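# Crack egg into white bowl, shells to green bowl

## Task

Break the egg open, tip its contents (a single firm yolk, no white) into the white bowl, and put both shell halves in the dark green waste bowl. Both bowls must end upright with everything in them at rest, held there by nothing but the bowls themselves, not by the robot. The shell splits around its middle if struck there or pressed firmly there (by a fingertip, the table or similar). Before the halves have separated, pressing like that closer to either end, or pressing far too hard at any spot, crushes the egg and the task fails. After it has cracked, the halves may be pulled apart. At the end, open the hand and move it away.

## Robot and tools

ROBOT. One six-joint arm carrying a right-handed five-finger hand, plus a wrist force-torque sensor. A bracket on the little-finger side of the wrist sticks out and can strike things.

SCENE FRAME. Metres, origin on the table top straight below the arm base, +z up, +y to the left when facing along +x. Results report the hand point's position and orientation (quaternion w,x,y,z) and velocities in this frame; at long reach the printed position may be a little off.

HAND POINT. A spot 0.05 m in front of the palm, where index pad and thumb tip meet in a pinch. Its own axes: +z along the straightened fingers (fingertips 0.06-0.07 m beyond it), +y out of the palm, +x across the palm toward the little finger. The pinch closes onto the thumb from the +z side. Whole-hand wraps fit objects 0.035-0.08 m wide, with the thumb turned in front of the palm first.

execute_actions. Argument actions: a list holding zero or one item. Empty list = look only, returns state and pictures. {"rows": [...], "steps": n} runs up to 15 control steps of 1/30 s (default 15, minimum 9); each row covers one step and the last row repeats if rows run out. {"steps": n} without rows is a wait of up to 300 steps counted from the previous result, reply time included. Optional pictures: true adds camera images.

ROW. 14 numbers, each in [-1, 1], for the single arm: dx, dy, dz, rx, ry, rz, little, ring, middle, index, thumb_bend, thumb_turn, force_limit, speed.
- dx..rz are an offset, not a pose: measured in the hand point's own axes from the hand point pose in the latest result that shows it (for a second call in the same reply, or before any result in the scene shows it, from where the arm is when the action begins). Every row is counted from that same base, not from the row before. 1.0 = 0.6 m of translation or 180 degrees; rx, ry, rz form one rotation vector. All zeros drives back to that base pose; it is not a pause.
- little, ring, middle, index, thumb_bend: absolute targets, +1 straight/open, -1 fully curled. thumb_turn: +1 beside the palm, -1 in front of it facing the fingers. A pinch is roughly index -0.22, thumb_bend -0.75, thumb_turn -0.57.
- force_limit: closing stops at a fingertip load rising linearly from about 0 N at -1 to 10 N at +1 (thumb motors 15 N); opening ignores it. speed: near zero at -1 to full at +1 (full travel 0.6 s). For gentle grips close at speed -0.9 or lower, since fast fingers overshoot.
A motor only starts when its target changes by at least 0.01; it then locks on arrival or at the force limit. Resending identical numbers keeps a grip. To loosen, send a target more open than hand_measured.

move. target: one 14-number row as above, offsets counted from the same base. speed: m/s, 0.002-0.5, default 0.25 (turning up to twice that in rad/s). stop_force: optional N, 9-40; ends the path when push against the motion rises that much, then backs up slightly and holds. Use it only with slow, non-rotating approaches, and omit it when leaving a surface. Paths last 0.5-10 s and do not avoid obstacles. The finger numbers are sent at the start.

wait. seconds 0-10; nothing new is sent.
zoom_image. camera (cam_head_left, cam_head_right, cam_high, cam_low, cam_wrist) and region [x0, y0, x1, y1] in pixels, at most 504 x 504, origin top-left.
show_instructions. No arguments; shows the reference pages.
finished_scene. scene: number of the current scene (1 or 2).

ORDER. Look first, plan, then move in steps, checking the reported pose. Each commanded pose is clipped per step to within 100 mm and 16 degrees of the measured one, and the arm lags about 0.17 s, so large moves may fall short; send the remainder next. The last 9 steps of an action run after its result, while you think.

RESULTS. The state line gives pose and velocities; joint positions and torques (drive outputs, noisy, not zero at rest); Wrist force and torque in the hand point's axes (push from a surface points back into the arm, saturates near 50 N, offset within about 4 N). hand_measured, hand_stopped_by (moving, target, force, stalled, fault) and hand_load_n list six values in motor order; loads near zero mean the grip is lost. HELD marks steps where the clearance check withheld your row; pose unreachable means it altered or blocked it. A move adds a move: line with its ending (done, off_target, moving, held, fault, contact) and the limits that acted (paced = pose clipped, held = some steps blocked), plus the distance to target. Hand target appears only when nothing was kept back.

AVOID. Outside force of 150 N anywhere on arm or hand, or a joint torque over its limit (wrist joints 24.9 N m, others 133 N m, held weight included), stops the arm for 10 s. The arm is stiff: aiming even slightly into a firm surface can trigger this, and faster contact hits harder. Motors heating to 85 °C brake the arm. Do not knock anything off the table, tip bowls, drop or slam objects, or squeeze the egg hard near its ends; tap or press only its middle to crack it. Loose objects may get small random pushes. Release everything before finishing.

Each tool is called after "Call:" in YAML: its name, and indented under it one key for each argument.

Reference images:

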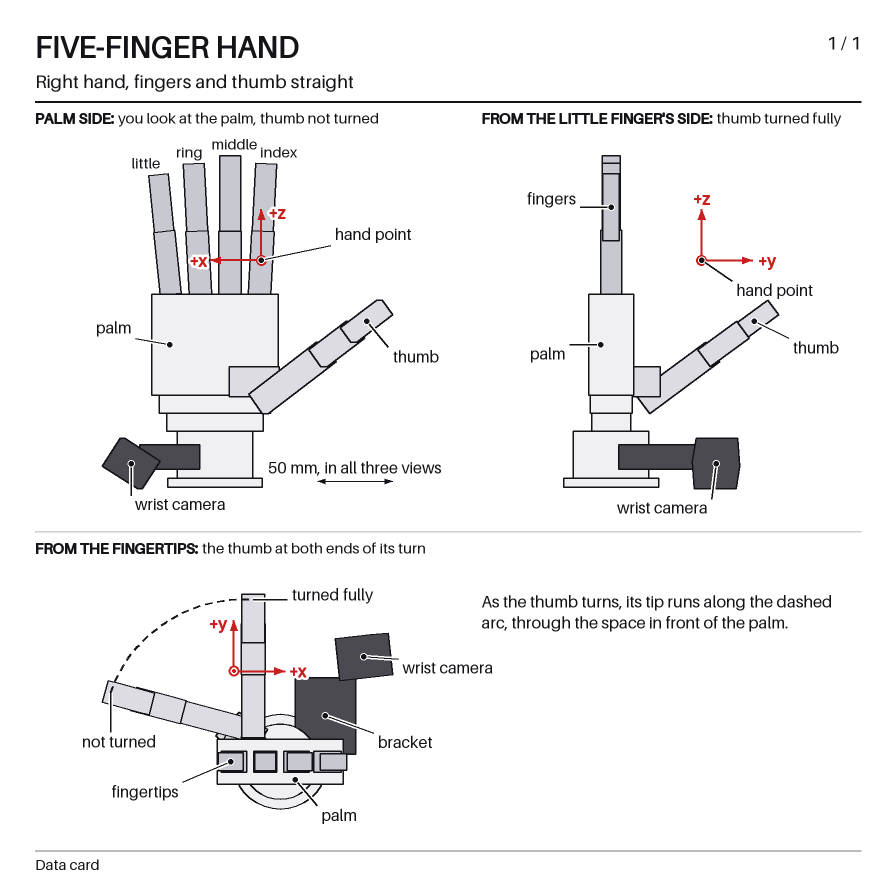

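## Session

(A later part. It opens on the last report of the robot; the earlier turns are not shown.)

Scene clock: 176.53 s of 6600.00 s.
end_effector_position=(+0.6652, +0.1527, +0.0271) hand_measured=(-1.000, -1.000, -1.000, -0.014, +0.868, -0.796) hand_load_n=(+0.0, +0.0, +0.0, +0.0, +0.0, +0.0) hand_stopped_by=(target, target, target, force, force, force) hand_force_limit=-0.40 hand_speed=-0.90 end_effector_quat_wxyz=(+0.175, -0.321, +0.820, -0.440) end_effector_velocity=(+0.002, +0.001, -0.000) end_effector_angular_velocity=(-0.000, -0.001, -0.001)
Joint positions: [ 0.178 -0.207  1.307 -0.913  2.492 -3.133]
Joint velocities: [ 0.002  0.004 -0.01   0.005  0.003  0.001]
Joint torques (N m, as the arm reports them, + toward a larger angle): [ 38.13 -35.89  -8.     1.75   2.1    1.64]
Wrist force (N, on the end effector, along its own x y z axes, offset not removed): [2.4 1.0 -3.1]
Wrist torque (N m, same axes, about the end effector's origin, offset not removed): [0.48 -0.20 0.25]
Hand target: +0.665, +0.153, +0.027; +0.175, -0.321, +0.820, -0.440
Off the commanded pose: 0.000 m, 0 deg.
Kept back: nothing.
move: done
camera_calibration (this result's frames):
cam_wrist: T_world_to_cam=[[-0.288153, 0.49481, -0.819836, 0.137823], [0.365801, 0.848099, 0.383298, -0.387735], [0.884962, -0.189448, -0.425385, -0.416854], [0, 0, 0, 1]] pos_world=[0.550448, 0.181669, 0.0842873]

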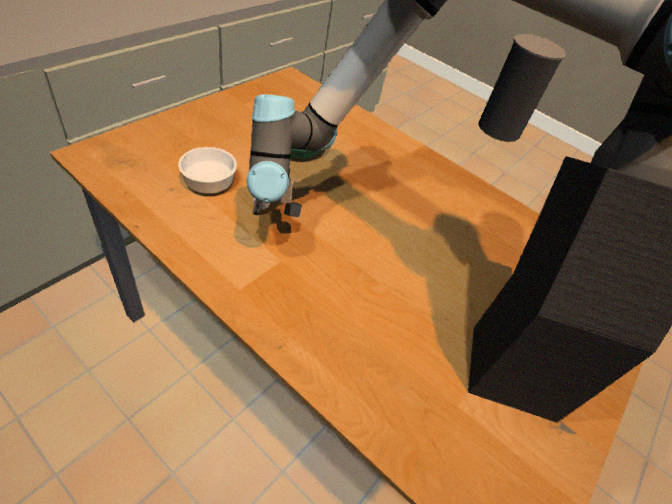

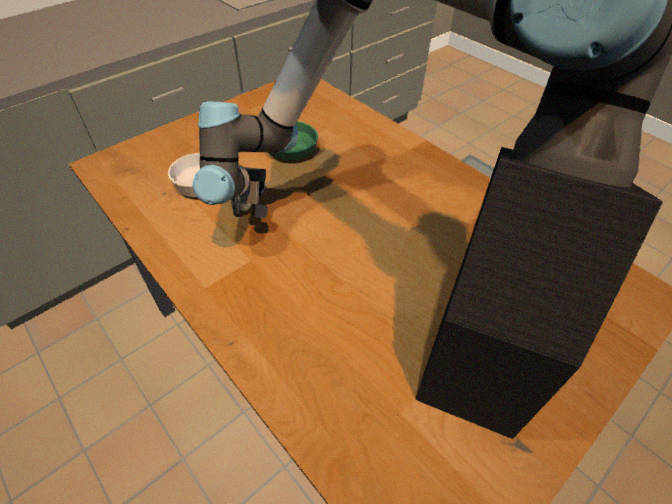

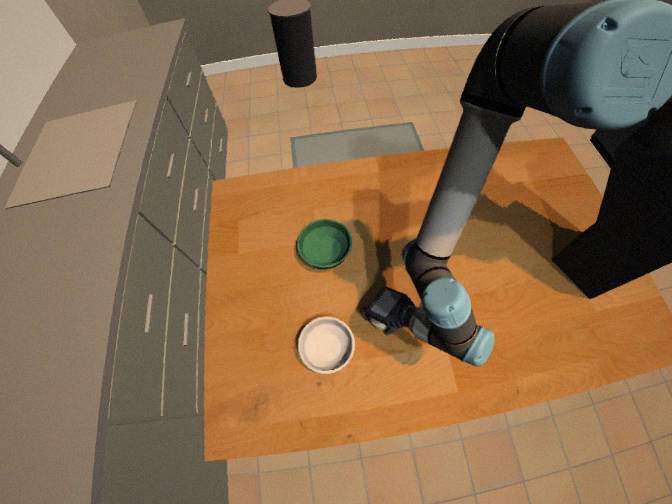

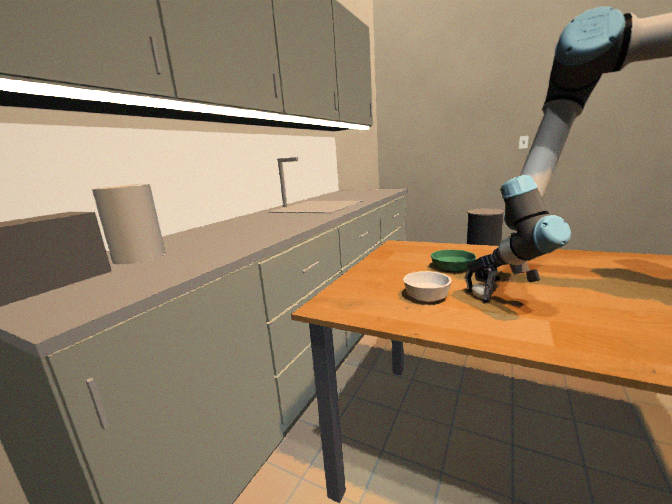

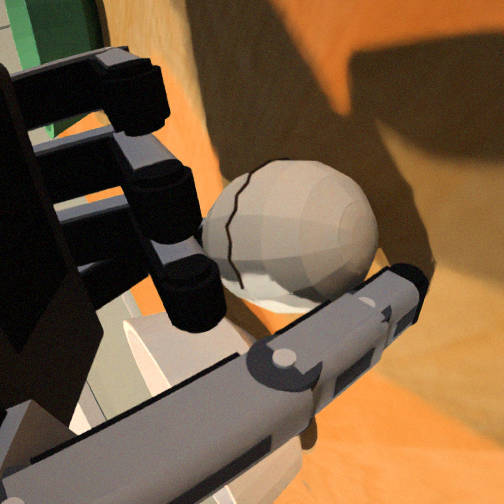

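Call:
move:
  target: [0.01,-0.006,-0.009,0,-0.093,-0.061,-1,-1,-1,0.25,1,-0.8,-0.4,0.5]
  speed: 0.1

Call:
move:
  target: [0,0,0,0,0,0,-1,-1,-1,-0.2,0.8,-0.8,-0.2,-0.85]

Call:
move:
  target: [-0.038,0.003,0.002,0,0,0,-1,-1,-1,-0.2,0.8,-0.8,-0.2,-0.85]
  speed: 0.015

Scene clock: 179.20 s of 6600.00 s.
end_effector_position=(+0.6592, +0.1504, +0.0330) hand_measured=(-1.000, -1.000, -1.000, +0.250, +1.000, -0.796) hand_load_n=(+0.0, +0.0, +0.0, +0.0, +0.0, +0.0) hand_stopped_by=(target, target, target, target, target, force) hand_force_limit=-0.40 hand_speed=0.50 end_effector_quat_wxyz=(+0.249, -0.457, +0.752, -0.404) end_effector_velocity=(-0.000, +0.000, -0.000) end_effector_angular_velocity=(+0.001, -0.000, +0.013)
Joint positions: [ 0.086 -0.302  1.509 -1.001  2.112 -3.327]
Joint velocities: [-0.004 -0.002  0.005 -0.001 -0.015 -0.006]
Joint torques (N m, as the arm reports them, + toward a larger angle): [ 10.72 -50.23   4.44  -0.91  -2.47  -1.56]
Wrist force (N, on the end effector, along its own x y z axes, offset not removed): [2.3 -1.6 1.0]
Wrist torque (N m, same axes, about the end effector's origin, offset not removed): [-0.46 -0.25 0.05]
Hand target: +0.659, +0.150, +0.033; +0.249, -0.458, +0.752, -0.403
Off the commanded pose: 0.000 m, 0 deg.
Kept back: nothing.
move: done
camera_calibration (this result's frames):
cam_wrist: T_world_to_cam=[[-0.438018, 0.366795, -0.820732, 0.260196], [0.0537426, 0.922025, 0.383381, -0.191281], [0.897358, 0.12382, -0.423576, -0.464804], [0, 0, 0, 1]] pos_world=[0.541346, 0.13848, 0.0900047]

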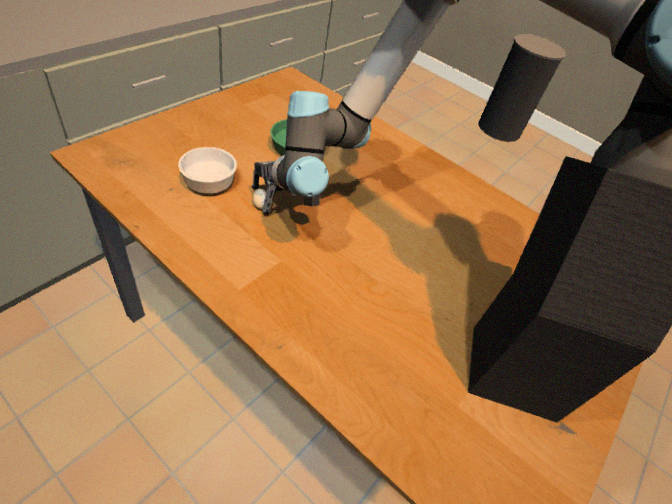

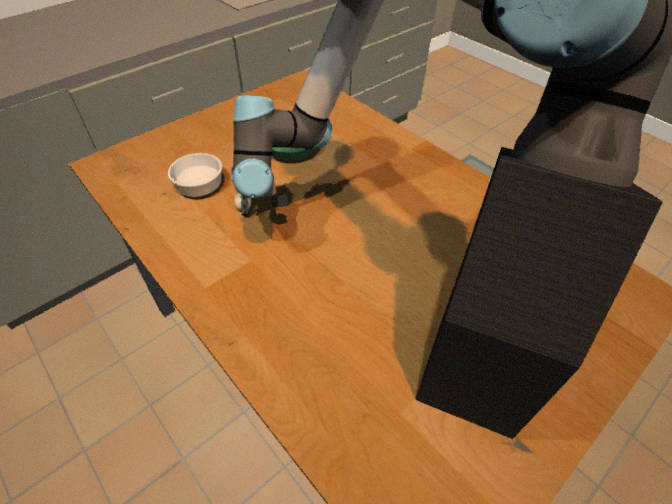

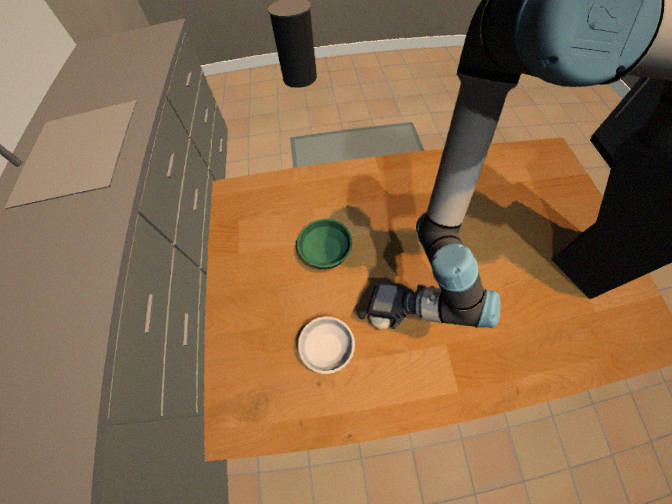

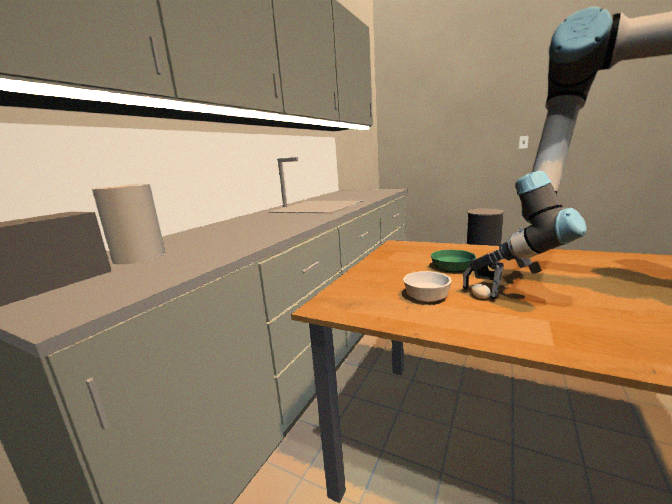

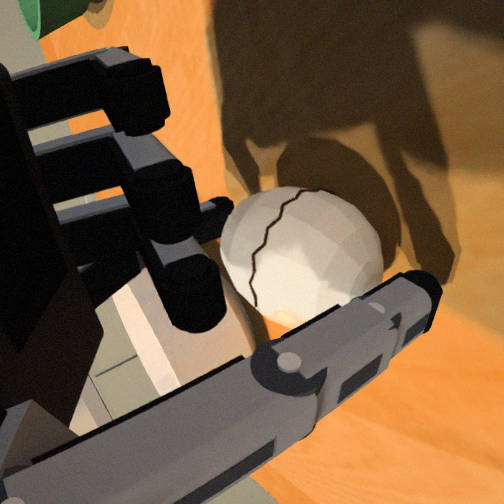

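Scene clock: 180.50 s of 6600.00 s.
end_effector_position=(+0.6592, +0.1504, +0.0330) hand_measured=(-1.000, -1.000, -1.000, +0.010, +0.842, -0.796) hand_load_n=(+0.0, +0.0, +0.0, +5.5, +6.0, +0.0) hand_stopped_by=(target, target, target, force, force, force) hand_force_limit=-0.20 hand_speed=-0.85 end_effector_quat_wxyz=(+0.249, -0.457, +0.752, -0.404) end_effector_velocity=(-0.000, +0.000, -0.000) end_effector_angular_velocity=(+0.000, +0.001, +0.001)
Joint positions: [ 0.086 -0.302  1.509 -1.001  2.112 -3.327]
Joint velocities: [-0.     0.001 -0.     0.001 -0.001 -0.   ]
Joint torques (N m, as the arm reports them, + toward a larger angle): [ 37.45 -35.02  -6.28   1.56   2.     1.55]
Wrist force (N, on the end effector, along its own x y z axes, offset not removed): [-0.7 2.6 -0.6]
Wrist torque (N m, same axes, about the end effector's origin, offset not removed): [0.24 0.19 0.09]
Hand target: +0.659, +0.150, +0.033; +0.249, -0.457, +0.752, -0.404
Off the commanded pose: 0.000 m, 0 deg.
Kept back: nothing.
move: done
camera_calibration (this result's frames):
cam_wrist: T_world_to_cam=[[-0.438009, 0.366797, -0.820736, 0.260189], [0.053749, 0.922026, 0.383379, -0.191282], [0.897362, 0.12381, -0.423571, -0.464807], [0, 0, 0, 1]] pos_world=[0.541346, 0.138478, 0.0900015]

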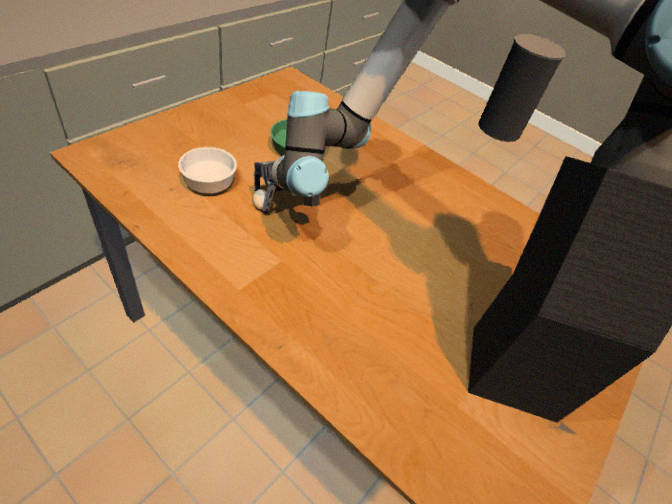

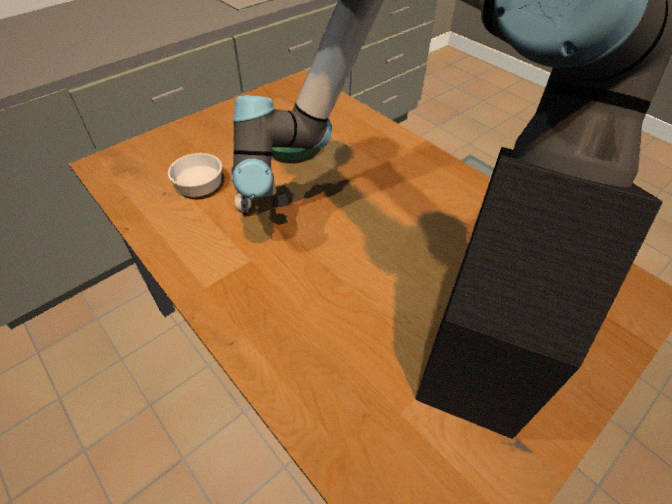

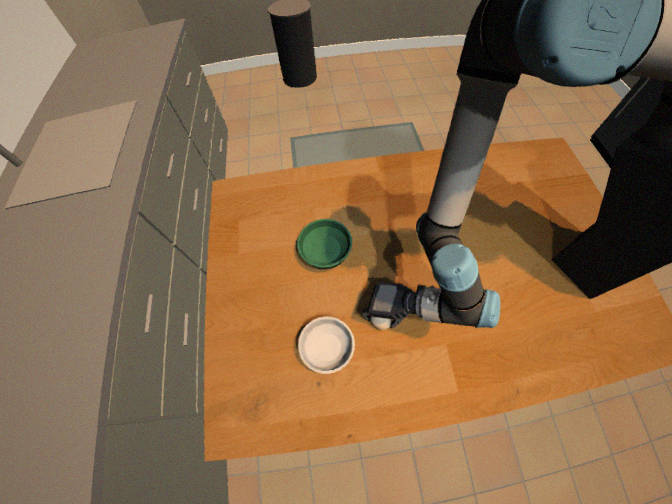

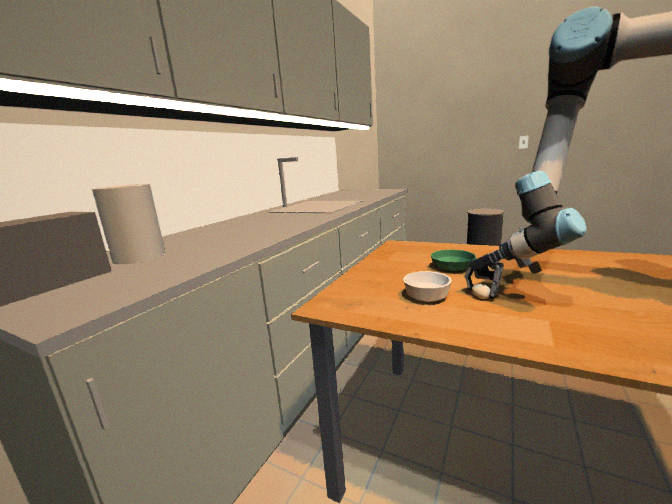

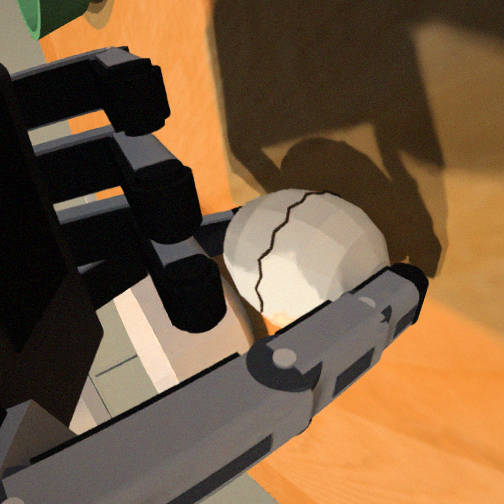

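Scene clock: 182.27 s of 6600.00 s.
end_effector_position=(+0.6695, +0.1704, +0.0310) hand_measured=(-1.000, -1.000, -1.000, +0.010, +0.842, -0.796) hand_load_n=(+0.0, +0.0, +0.0, +5.5, +5.5, -0.5) hand_stopped_by=(target, target, target, force, force, force) hand_force_limit=-0.20 hand_speed=-0.85 end_effector_quat_wxyz=(+0.249, -0.457, +0.752, -0.404) end_effector_velocity=(+0.001, +0.002, -0.000) end_effector_angular_velocity=(-0.001, -0.000, -0.002)
Joint positions: [ 0.119 -0.269  1.444 -0.964  2.145 -3.319]
Joint velocities: [ 0.004  0.004 -0.008  0.004  0.005  0.001]
Joint torques (N m, as the arm reports them, + toward a larger angle): [ 37.21 -36.21  -8.13   1.35   2.07   1.69]
Wrist force (N, on the end effector, along its own x y z axes, offset not removed): [-2.3 0.2 0.1]
Wrist torque (N m, same axes, about the end effector's origin, offset not removed): [0.01 0.21 -0.17]
Hand target: +0.670, +0.171, +0.031; +0.249, -0.457, +0.752, -0.404
Off the commanded pose: 0.000 m, 0 deg.
Kept back: nothing.
move: done
camera_calibration (this result's frames):
cam_wrist: T_world_to_cam=[[-0.437983, 0.366818, -0.820741, 0.255663], [0.0537281, 0.922015, 0.383409, -0.209554], [0.897376, 0.12383, -0.423535, -0.477387], [0, 0, 0, 1]] pos_world=[0.551631, 0.158545, 0.0879872]

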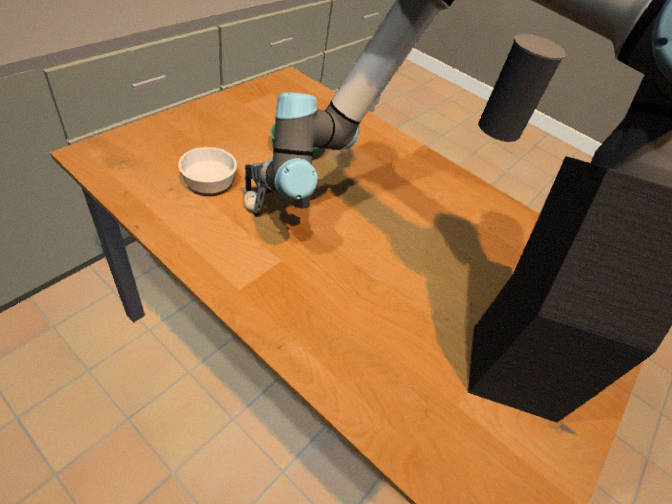

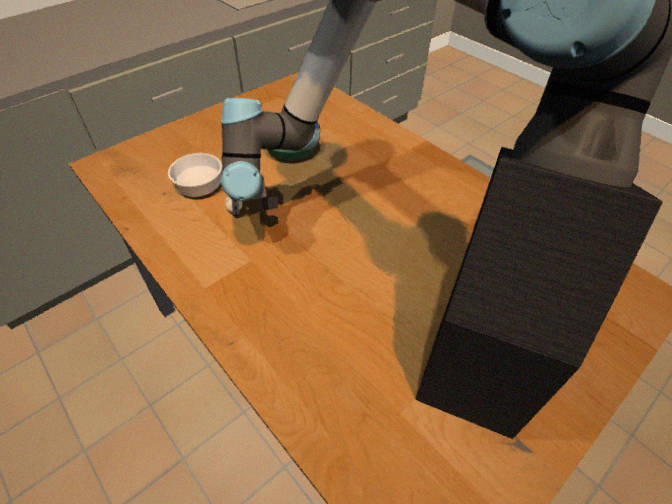

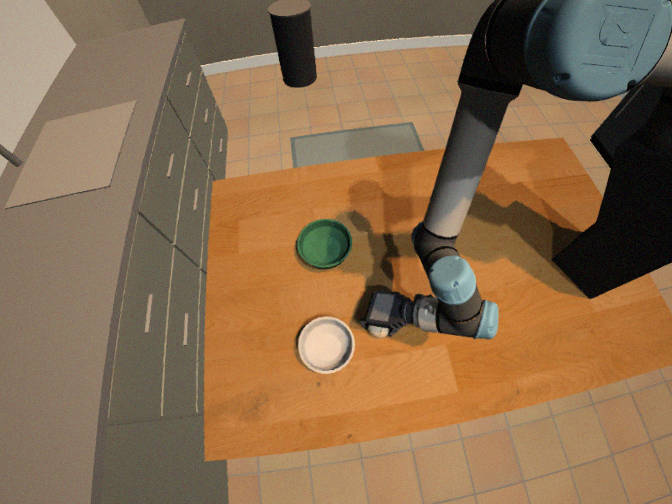

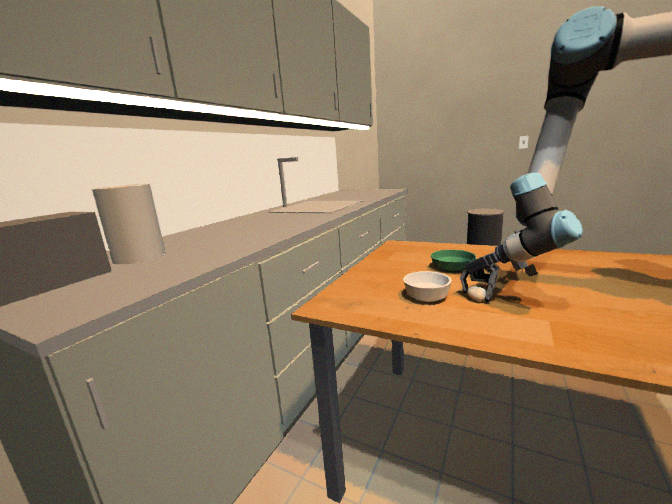

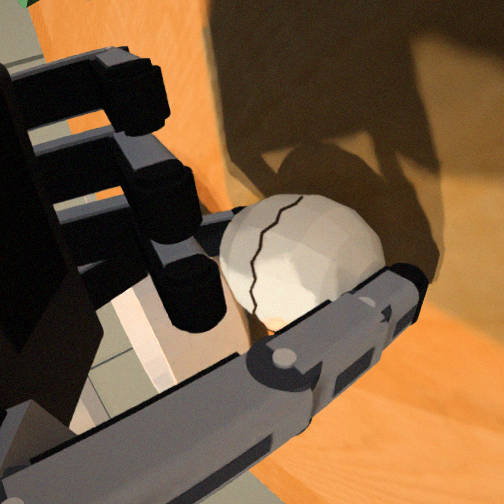

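Call:
execute_actions:
  actions: []

Scene clock: 183.50 s of 6600.00 s.
end_effector_position=(+0.6696, +0.1707, +0.0310) hand_measured=(-1.000, -1.000, -1.000, +0.010, +0.842, -0.796) hand_load_n=(+0.0, +0.0, +0.0, +5.5, +5.5, -0.5) hand_stopped_by=(target, target, target, force, force, force) hand_force_limit=-0.20 hand_speed=-0.85 end_effector_quat_wxyz=(+0.249, -0.457, +0.752, -0.404) end_effector_velocity=(+0.000, -0.000, +0.000) end_effector_angular_velocity=(-0.000, +0.000, -0.000)
Joint positions: [ 0.12  -0.269  1.443 -0.963  2.146 -3.319]
Joint velocities: [-0.    -0.001 -0.001  0.001  0.    -0.   ]
Joint torques (N m, as the arm reports them, + toward a larger angle): [ 37.86 -36.62  -8.2    1.6    1.87   1.81]
Wrist force (N, on the end effector, along its own x y z axes, offset not removed): [1.0 -1.9 -0.3]
Wrist torque (N m, same axes, about the end effector's origin, offset not removed): [-0.27 -0.11 -0.13]
Hand target: +0.670, +0.171, +0.031; +0.249, -0.457, +0.752, -0.404
Off the commanded pose: 0.000 m, 0 deg.
Kept back: nothing.
Steps of this call (steps 1 to 37: nothing new was sent). Readings (end_effector_position | what the end effector reports):
1: (+0.6695, +0.1705, +0.0310) | hand_measured=(-1.000, -1.000, -1.000, +0.010, +0.842, -0.796) hand_load_n=(+0.0, +0.0, +0.0, +5.5, +5.5, -0.5) hand_stopped_by=(target, target, target, force, force, force) hand_force_limit=-0.20 hand_speed=-0.85
2: (+0.6695, +0.1705, +0.0310) | hand_measured=(-1.000, -1.000, -1.000, +0.010, +0.842, -0.796) hand_load_n=(+0.0, +0.0, +0.0, +5.5, +5.5, -0.5) hand_stopped_by=(target, target, target, force, force, force) hand_force_limit=-0.20 hand_speed=-0.85
4: (+0.6695, +0.1706, +0.0310) | hand_measured=(-1.000, -1.000, -1.000, +0.010, +0.842, -0.796) hand_load_n=(+0.0, +0.0, +0.0, +5.5, +5.5, -0.5) hand_stopped_by=(target, target, target, force, force, force) hand_force_limit=-0.20 hand_speed=-0.85
8: (+0.6696, +0.1707, +0.0310) | hand_measured=(-1.000, -1.000, -1.000, +0.010, +0.842, -0.796) hand_load_n=(+0.0, +0.0, +0.0, +5.5, +5.5, -0.5) hand_stopped_by=(target, target, target, force, force, force) hand_force_limit=-0.20 hand_speed=-0.85
37: the state above
camera_calibration (this result's frames):
cam_wrist: T_world_to_cam=[[-0.437995, 0.366822, -0.820732, 0.255617], [0.0537483, 0.922014, 0.383406, -0.209775], [0.897369, 0.123817, -0.423554, -0.477531], [0, 0, 0, 1]] pos_world=[0.551756, 0.158776, 0.0879623]

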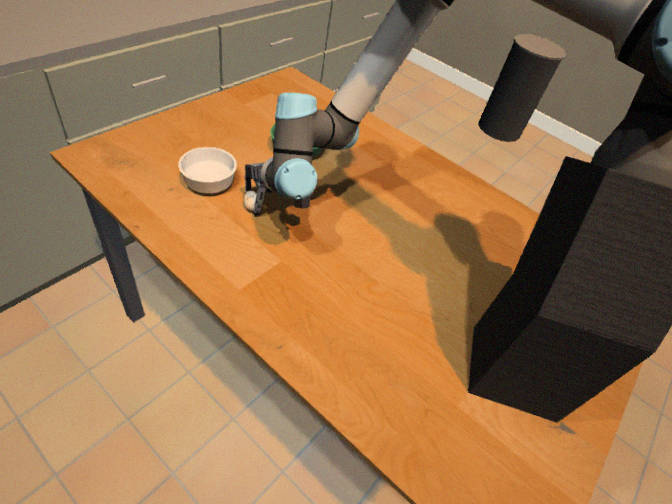

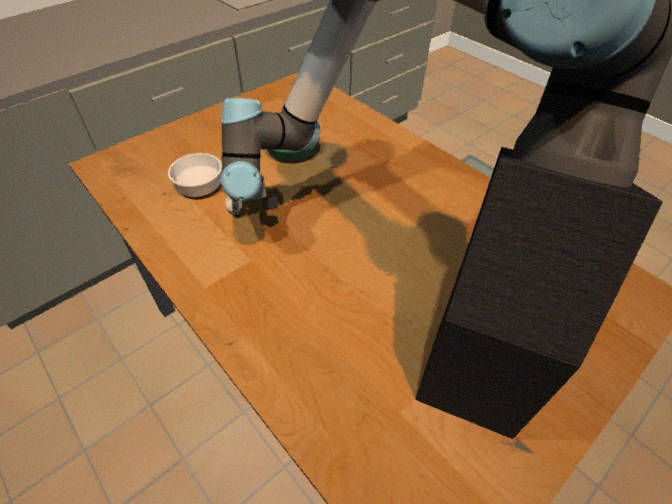

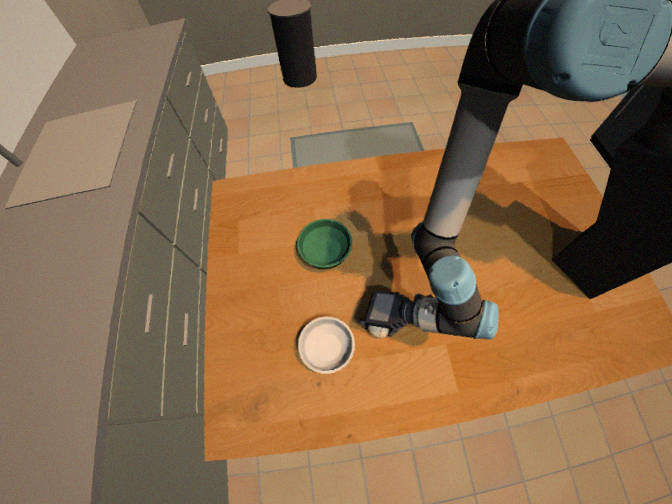

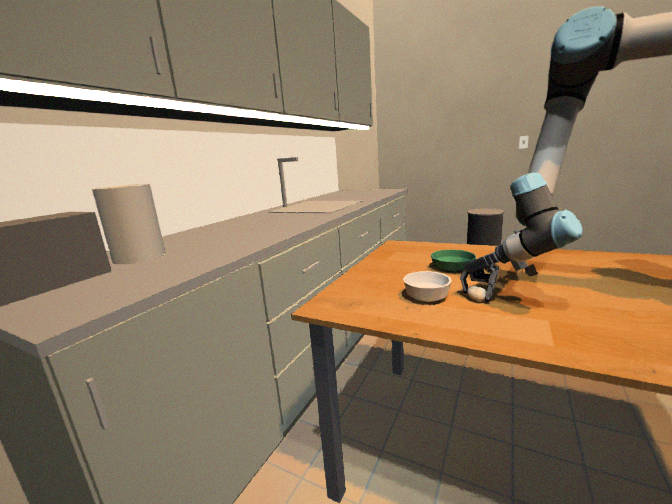

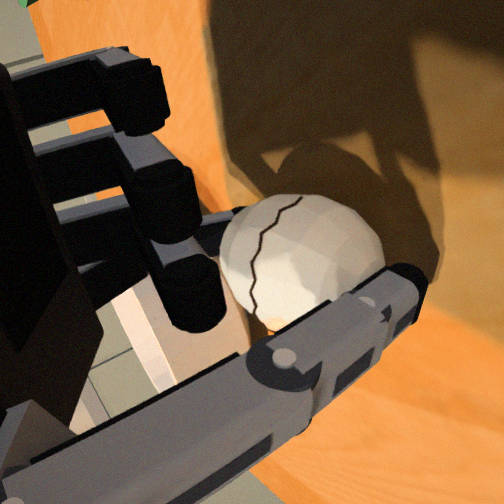

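Call:
move:
  target: [0,-0.104,-0.069,0,0,0,-1,-1,-1,-0.2,0.8,-0.8,-0.2,-0.85]
  speed: 0.08

Call:
move:
  target: [-0.139,-0.0955,0.144,0,0,0,-1,-1,-1,-0.2,0.8,-0.8,-0.2,-0.85]
  speed: 0.1

Call:
move:
  target: [0,0.088,0.0585,0,0,0,-1,-1,-1,-0.2,0.8,-0.8,-0.2,-0.85]
  speed: 0.03
  stop_force: 10

Scene clock: 185.30 s of 6600.00 s.
end_effector_position=(+0.6693, +0.1704, +0.1056) hand_measured=(-1.000, -1.000, -1.000, +0.010, +0.842, -0.796) hand_load_n=(+0.0, +0.0, +0.0, +5.5, +5.5, -0.5) hand_stopped_by=(target, target, target, force, force, force) hand_force_limit=-0.20 hand_speed=-0.85 end_effector_quat_wxyz=(+0.249, -0.457, +0.752, -0.404) end_effector_velocity=(+0.001, -0.000, +0.003) end_effector_angular_velocity=(-0.000, -0.002, -0.001)
Joint positions: [ 0.179 -0.416  1.547 -0.911  2.204 -3.303]
Joint velocities: [ 0.002 -0.006  0.003  0.001  0.002  0.   ]
Joint torques (N m, as the arm reports them, + toward a larger angle): [ 35.78 -49.19   1.94   1.4    1.72   1.7 ]
Wrist force (N, on the end effector, along its own x y z axes, offset not removed): [0.6 2.7 -1.0]
Wrist torque (N m, same axes, about the end effector's origin, offset not removed): [0.34 0.20 0.28]
Hand target: +0.669, +0.170, +0.106; +0.249, -0.457, +0.752, -0.404
Off the commanded pose: 0.000 m, 0 deg.
Kept back: nothing.
move: done
camera_calibration (this result's frames):
cam_wrist: T_world_to_cam=[[-0.437977, 0.366863, -0.820724, 0.316801], [0.053758, 0.921998, 0.383444, -0.238098], [0.897377, 0.123819, -0.423536, -0.445646], [0, 0, 0, 1]] pos_world=[0.551464, 0.158483, 0.162556]

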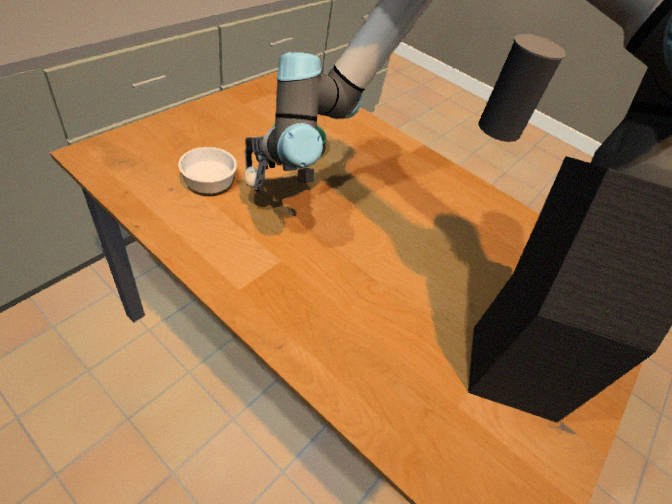

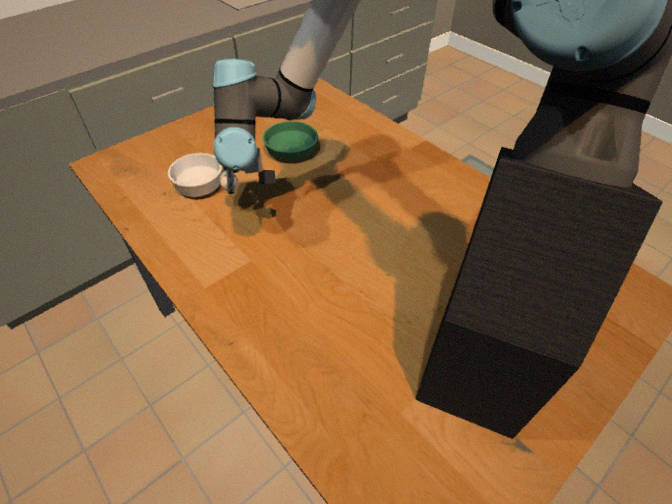

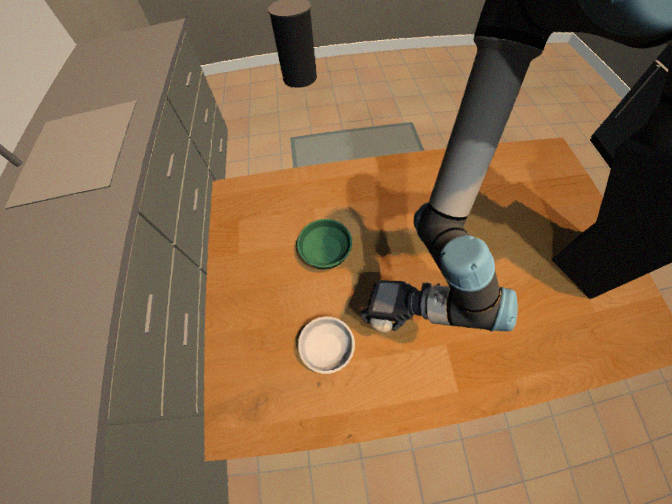

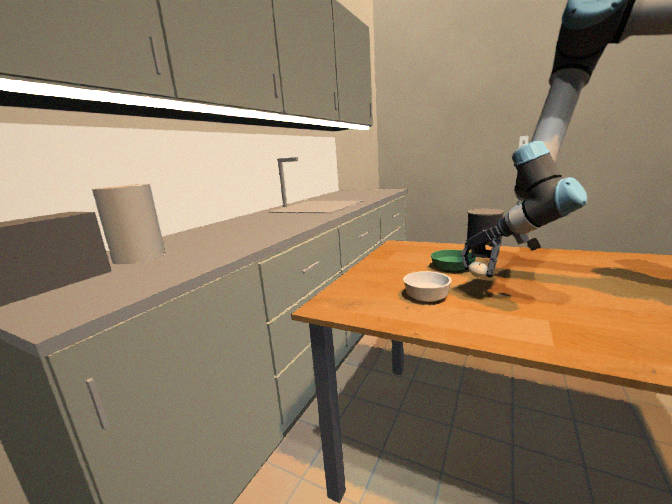

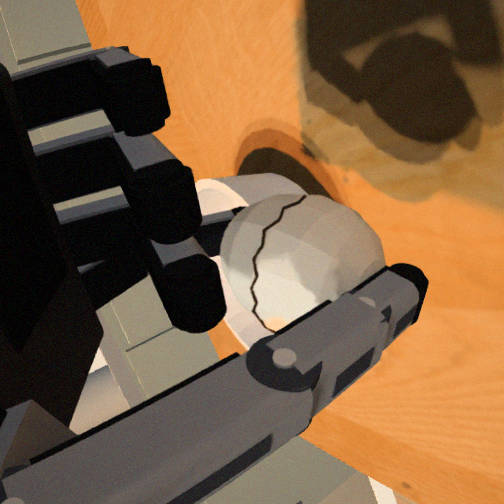

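Scene clock: 187.17 s of 6600.00 s.
end_effector_position=(+0.7993, +0.1972, +0.1063) hand_measured=(-1.000, -1.000, -1.000, +0.010, +0.842, -0.796) hand_load_n=(+0.0, +0.0, +0.0, +5.5, +5.5, -0.5) hand_stopped_by=(target, target, target, force, force, force) hand_force_limit=-0.20 hand_speed=-0.85 end_effector_quat_wxyz=(+0.249, -0.457, +0.752, -0.404) end_effector_velocity=(+0.002, +0.001, -0.000) end_effector_angular_velocity=(+0.000, +0.002, +0.001)
Joint positions: [ 0.214 -0.253  1.03  -0.551  2.237 -3.294]
Joint velocities: [ 0.     0.005 -0.013  0.011  0.     0.001]
Joint torques (N m, as the arm reports them, + toward a larger angle): [ 42.48 -43.17 -14.86   1.78   2.1    1.72]
Wrist force (N, on the end effector, along its own x y z axes, offset not removed): [0.2 6.9 -1.3]
Wrist torque (N m, same axes, about the end effector's origin, offset not removed): [0.90 0.16 0.35]
Hand target: +0.800, +0.197, +0.106; +0.249, -0.457, +0.752, -0.404
Off the commanded pose: 0.000 m, 0 deg.
Kept back: nothing.
move: done
camera_calibration (this result's frames):
cam_wrist: T_world_to_cam=[[-0.43784, 0.366832, -0.820811, 0.364362], [0.0536111, 0.922001, 0.383458, -0.270001], [0.897453, 0.123889, -0.423355, -0.565474], [0, 0, 0, 1]] pos_world=[0.681494, 0.185337, 0.16321]

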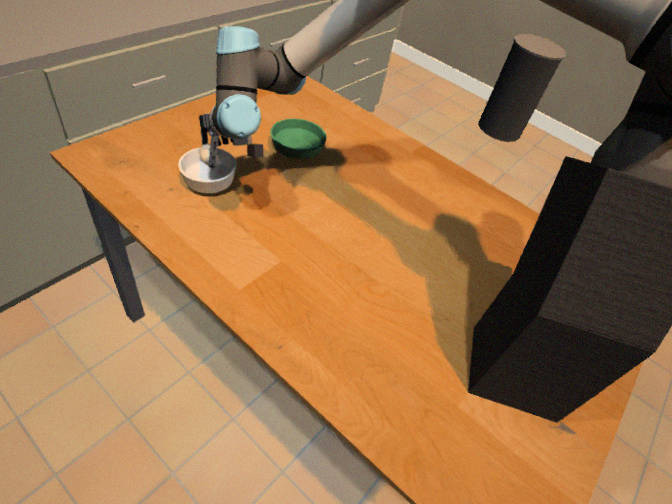

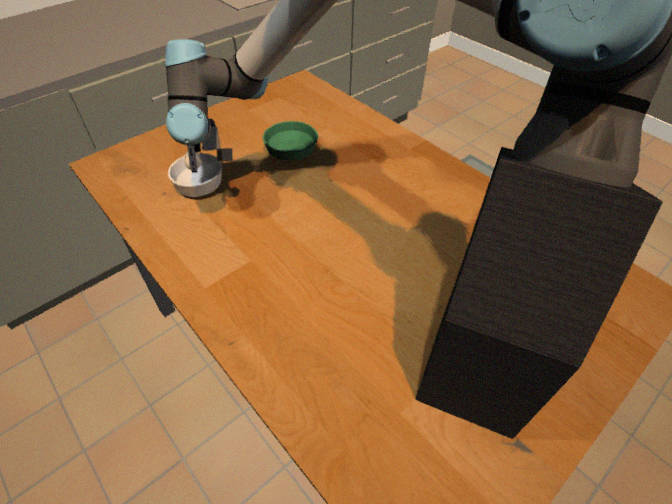

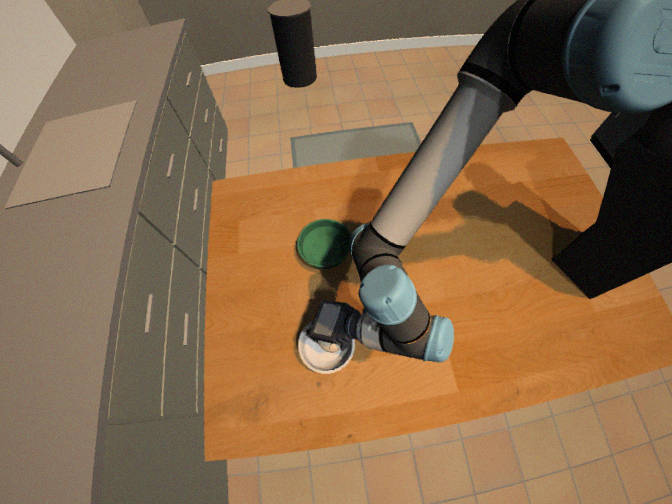

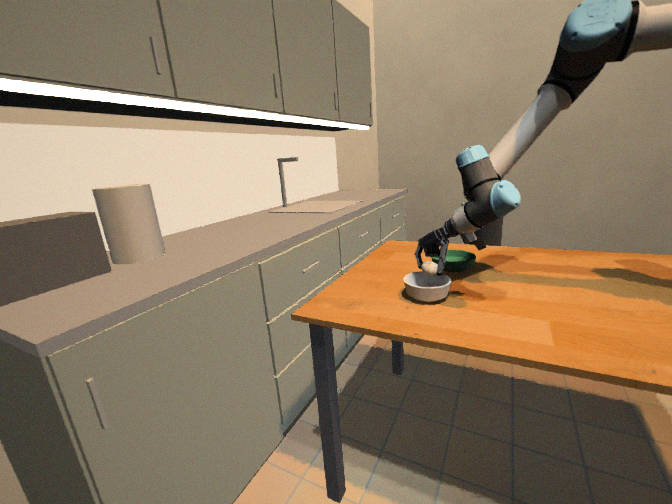

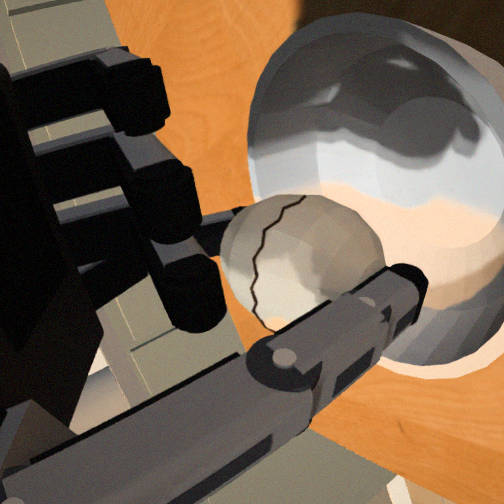

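Scene clock: 189.60 s of 6600.00 s.
end_effector_position=(+0.7996, +0.1975, +0.0432) hand_measured=(-1.000, -1.000, -1.000, +0.010, +0.842, -0.796) hand_load_n=(+0.0, +0.0, +0.0, +5.5, +5.5, -0.5) hand_stopped_by=(target, target, target, force, force, force) hand_force_limit=-0.20 hand_speed=-0.85 end_effector_quat_wxyz=(+0.249, -0.457, +0.752, -0.404) end_effector_velocity=(-0.000, +0.000, -0.003) end_effector_angular_velocity=(-0.000, +0.001, -0.001)
Joint positions: [ 0.173 -0.132  0.927 -0.577  2.197 -3.305]
Joint velocities: [-0.002  0.006 -0.005 -0.001 -0.001 -0.   ]
Joint torques (N m, as the arm reports them, + toward a larger angle): [ 15.84 -42.55 -14.01  -1.02  -2.41  -1.24]
Wrist force (N, on the end effector, along its own x y z axes, offset not removed): [3.7 1.6 2.8]
Wrist torque (N m, same axes, about the end effector's origin, offset not removed): [0.04 -0.47 0.08]
Hand target: +0.800, +0.197, +0.043; +0.249, -0.457, +0.752, -0.404
Off the commanded pose: 0.000 m, 0 deg.
Kept back: nothing.
move: done
camera_calibration (this result's frames):
cam_wrist: T_world_to_cam=[[-0.437833, 0.366802, -0.820828, 0.312614], [0.0535948, 0.922013, 0.383431, -0.246004], [0.897457, 0.123887, -0.423347, -0.592495], [0, 0, 0, 1]] pos_world=[0.681796, 0.185553, 0.100097]

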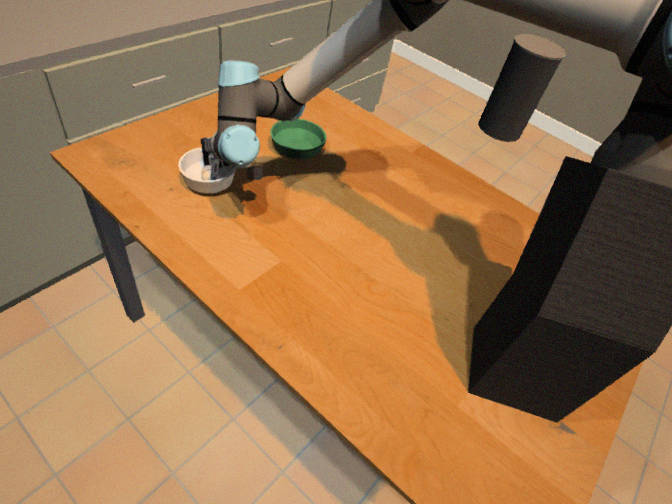

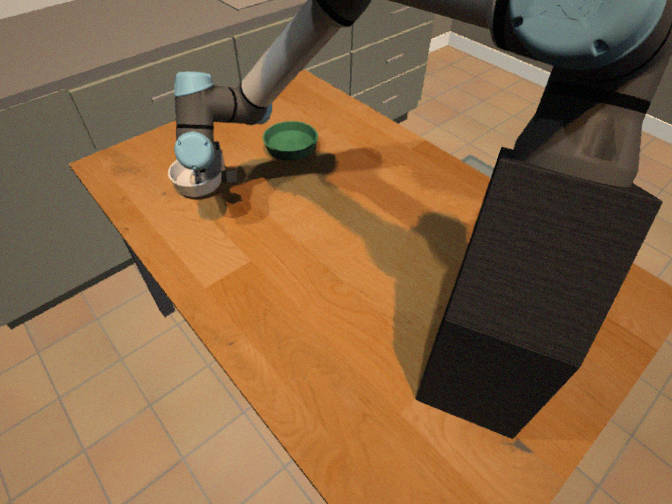

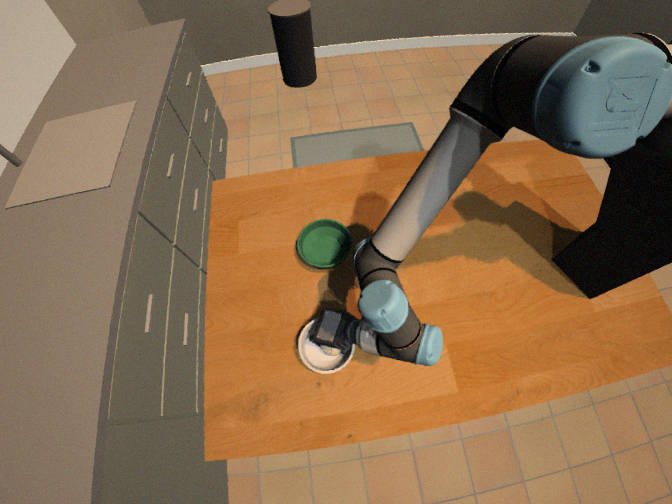

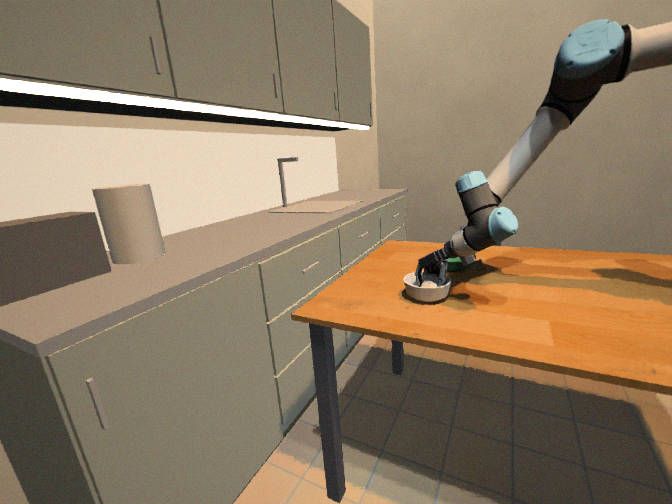

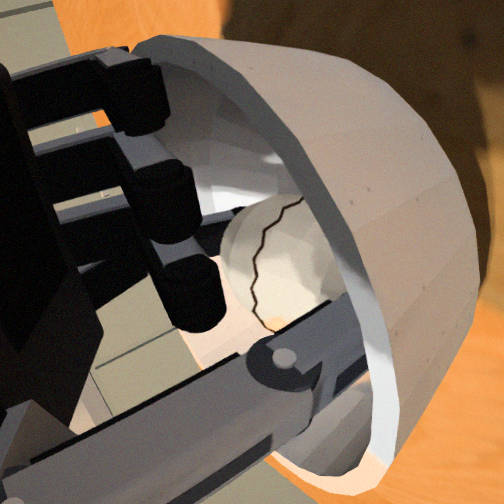

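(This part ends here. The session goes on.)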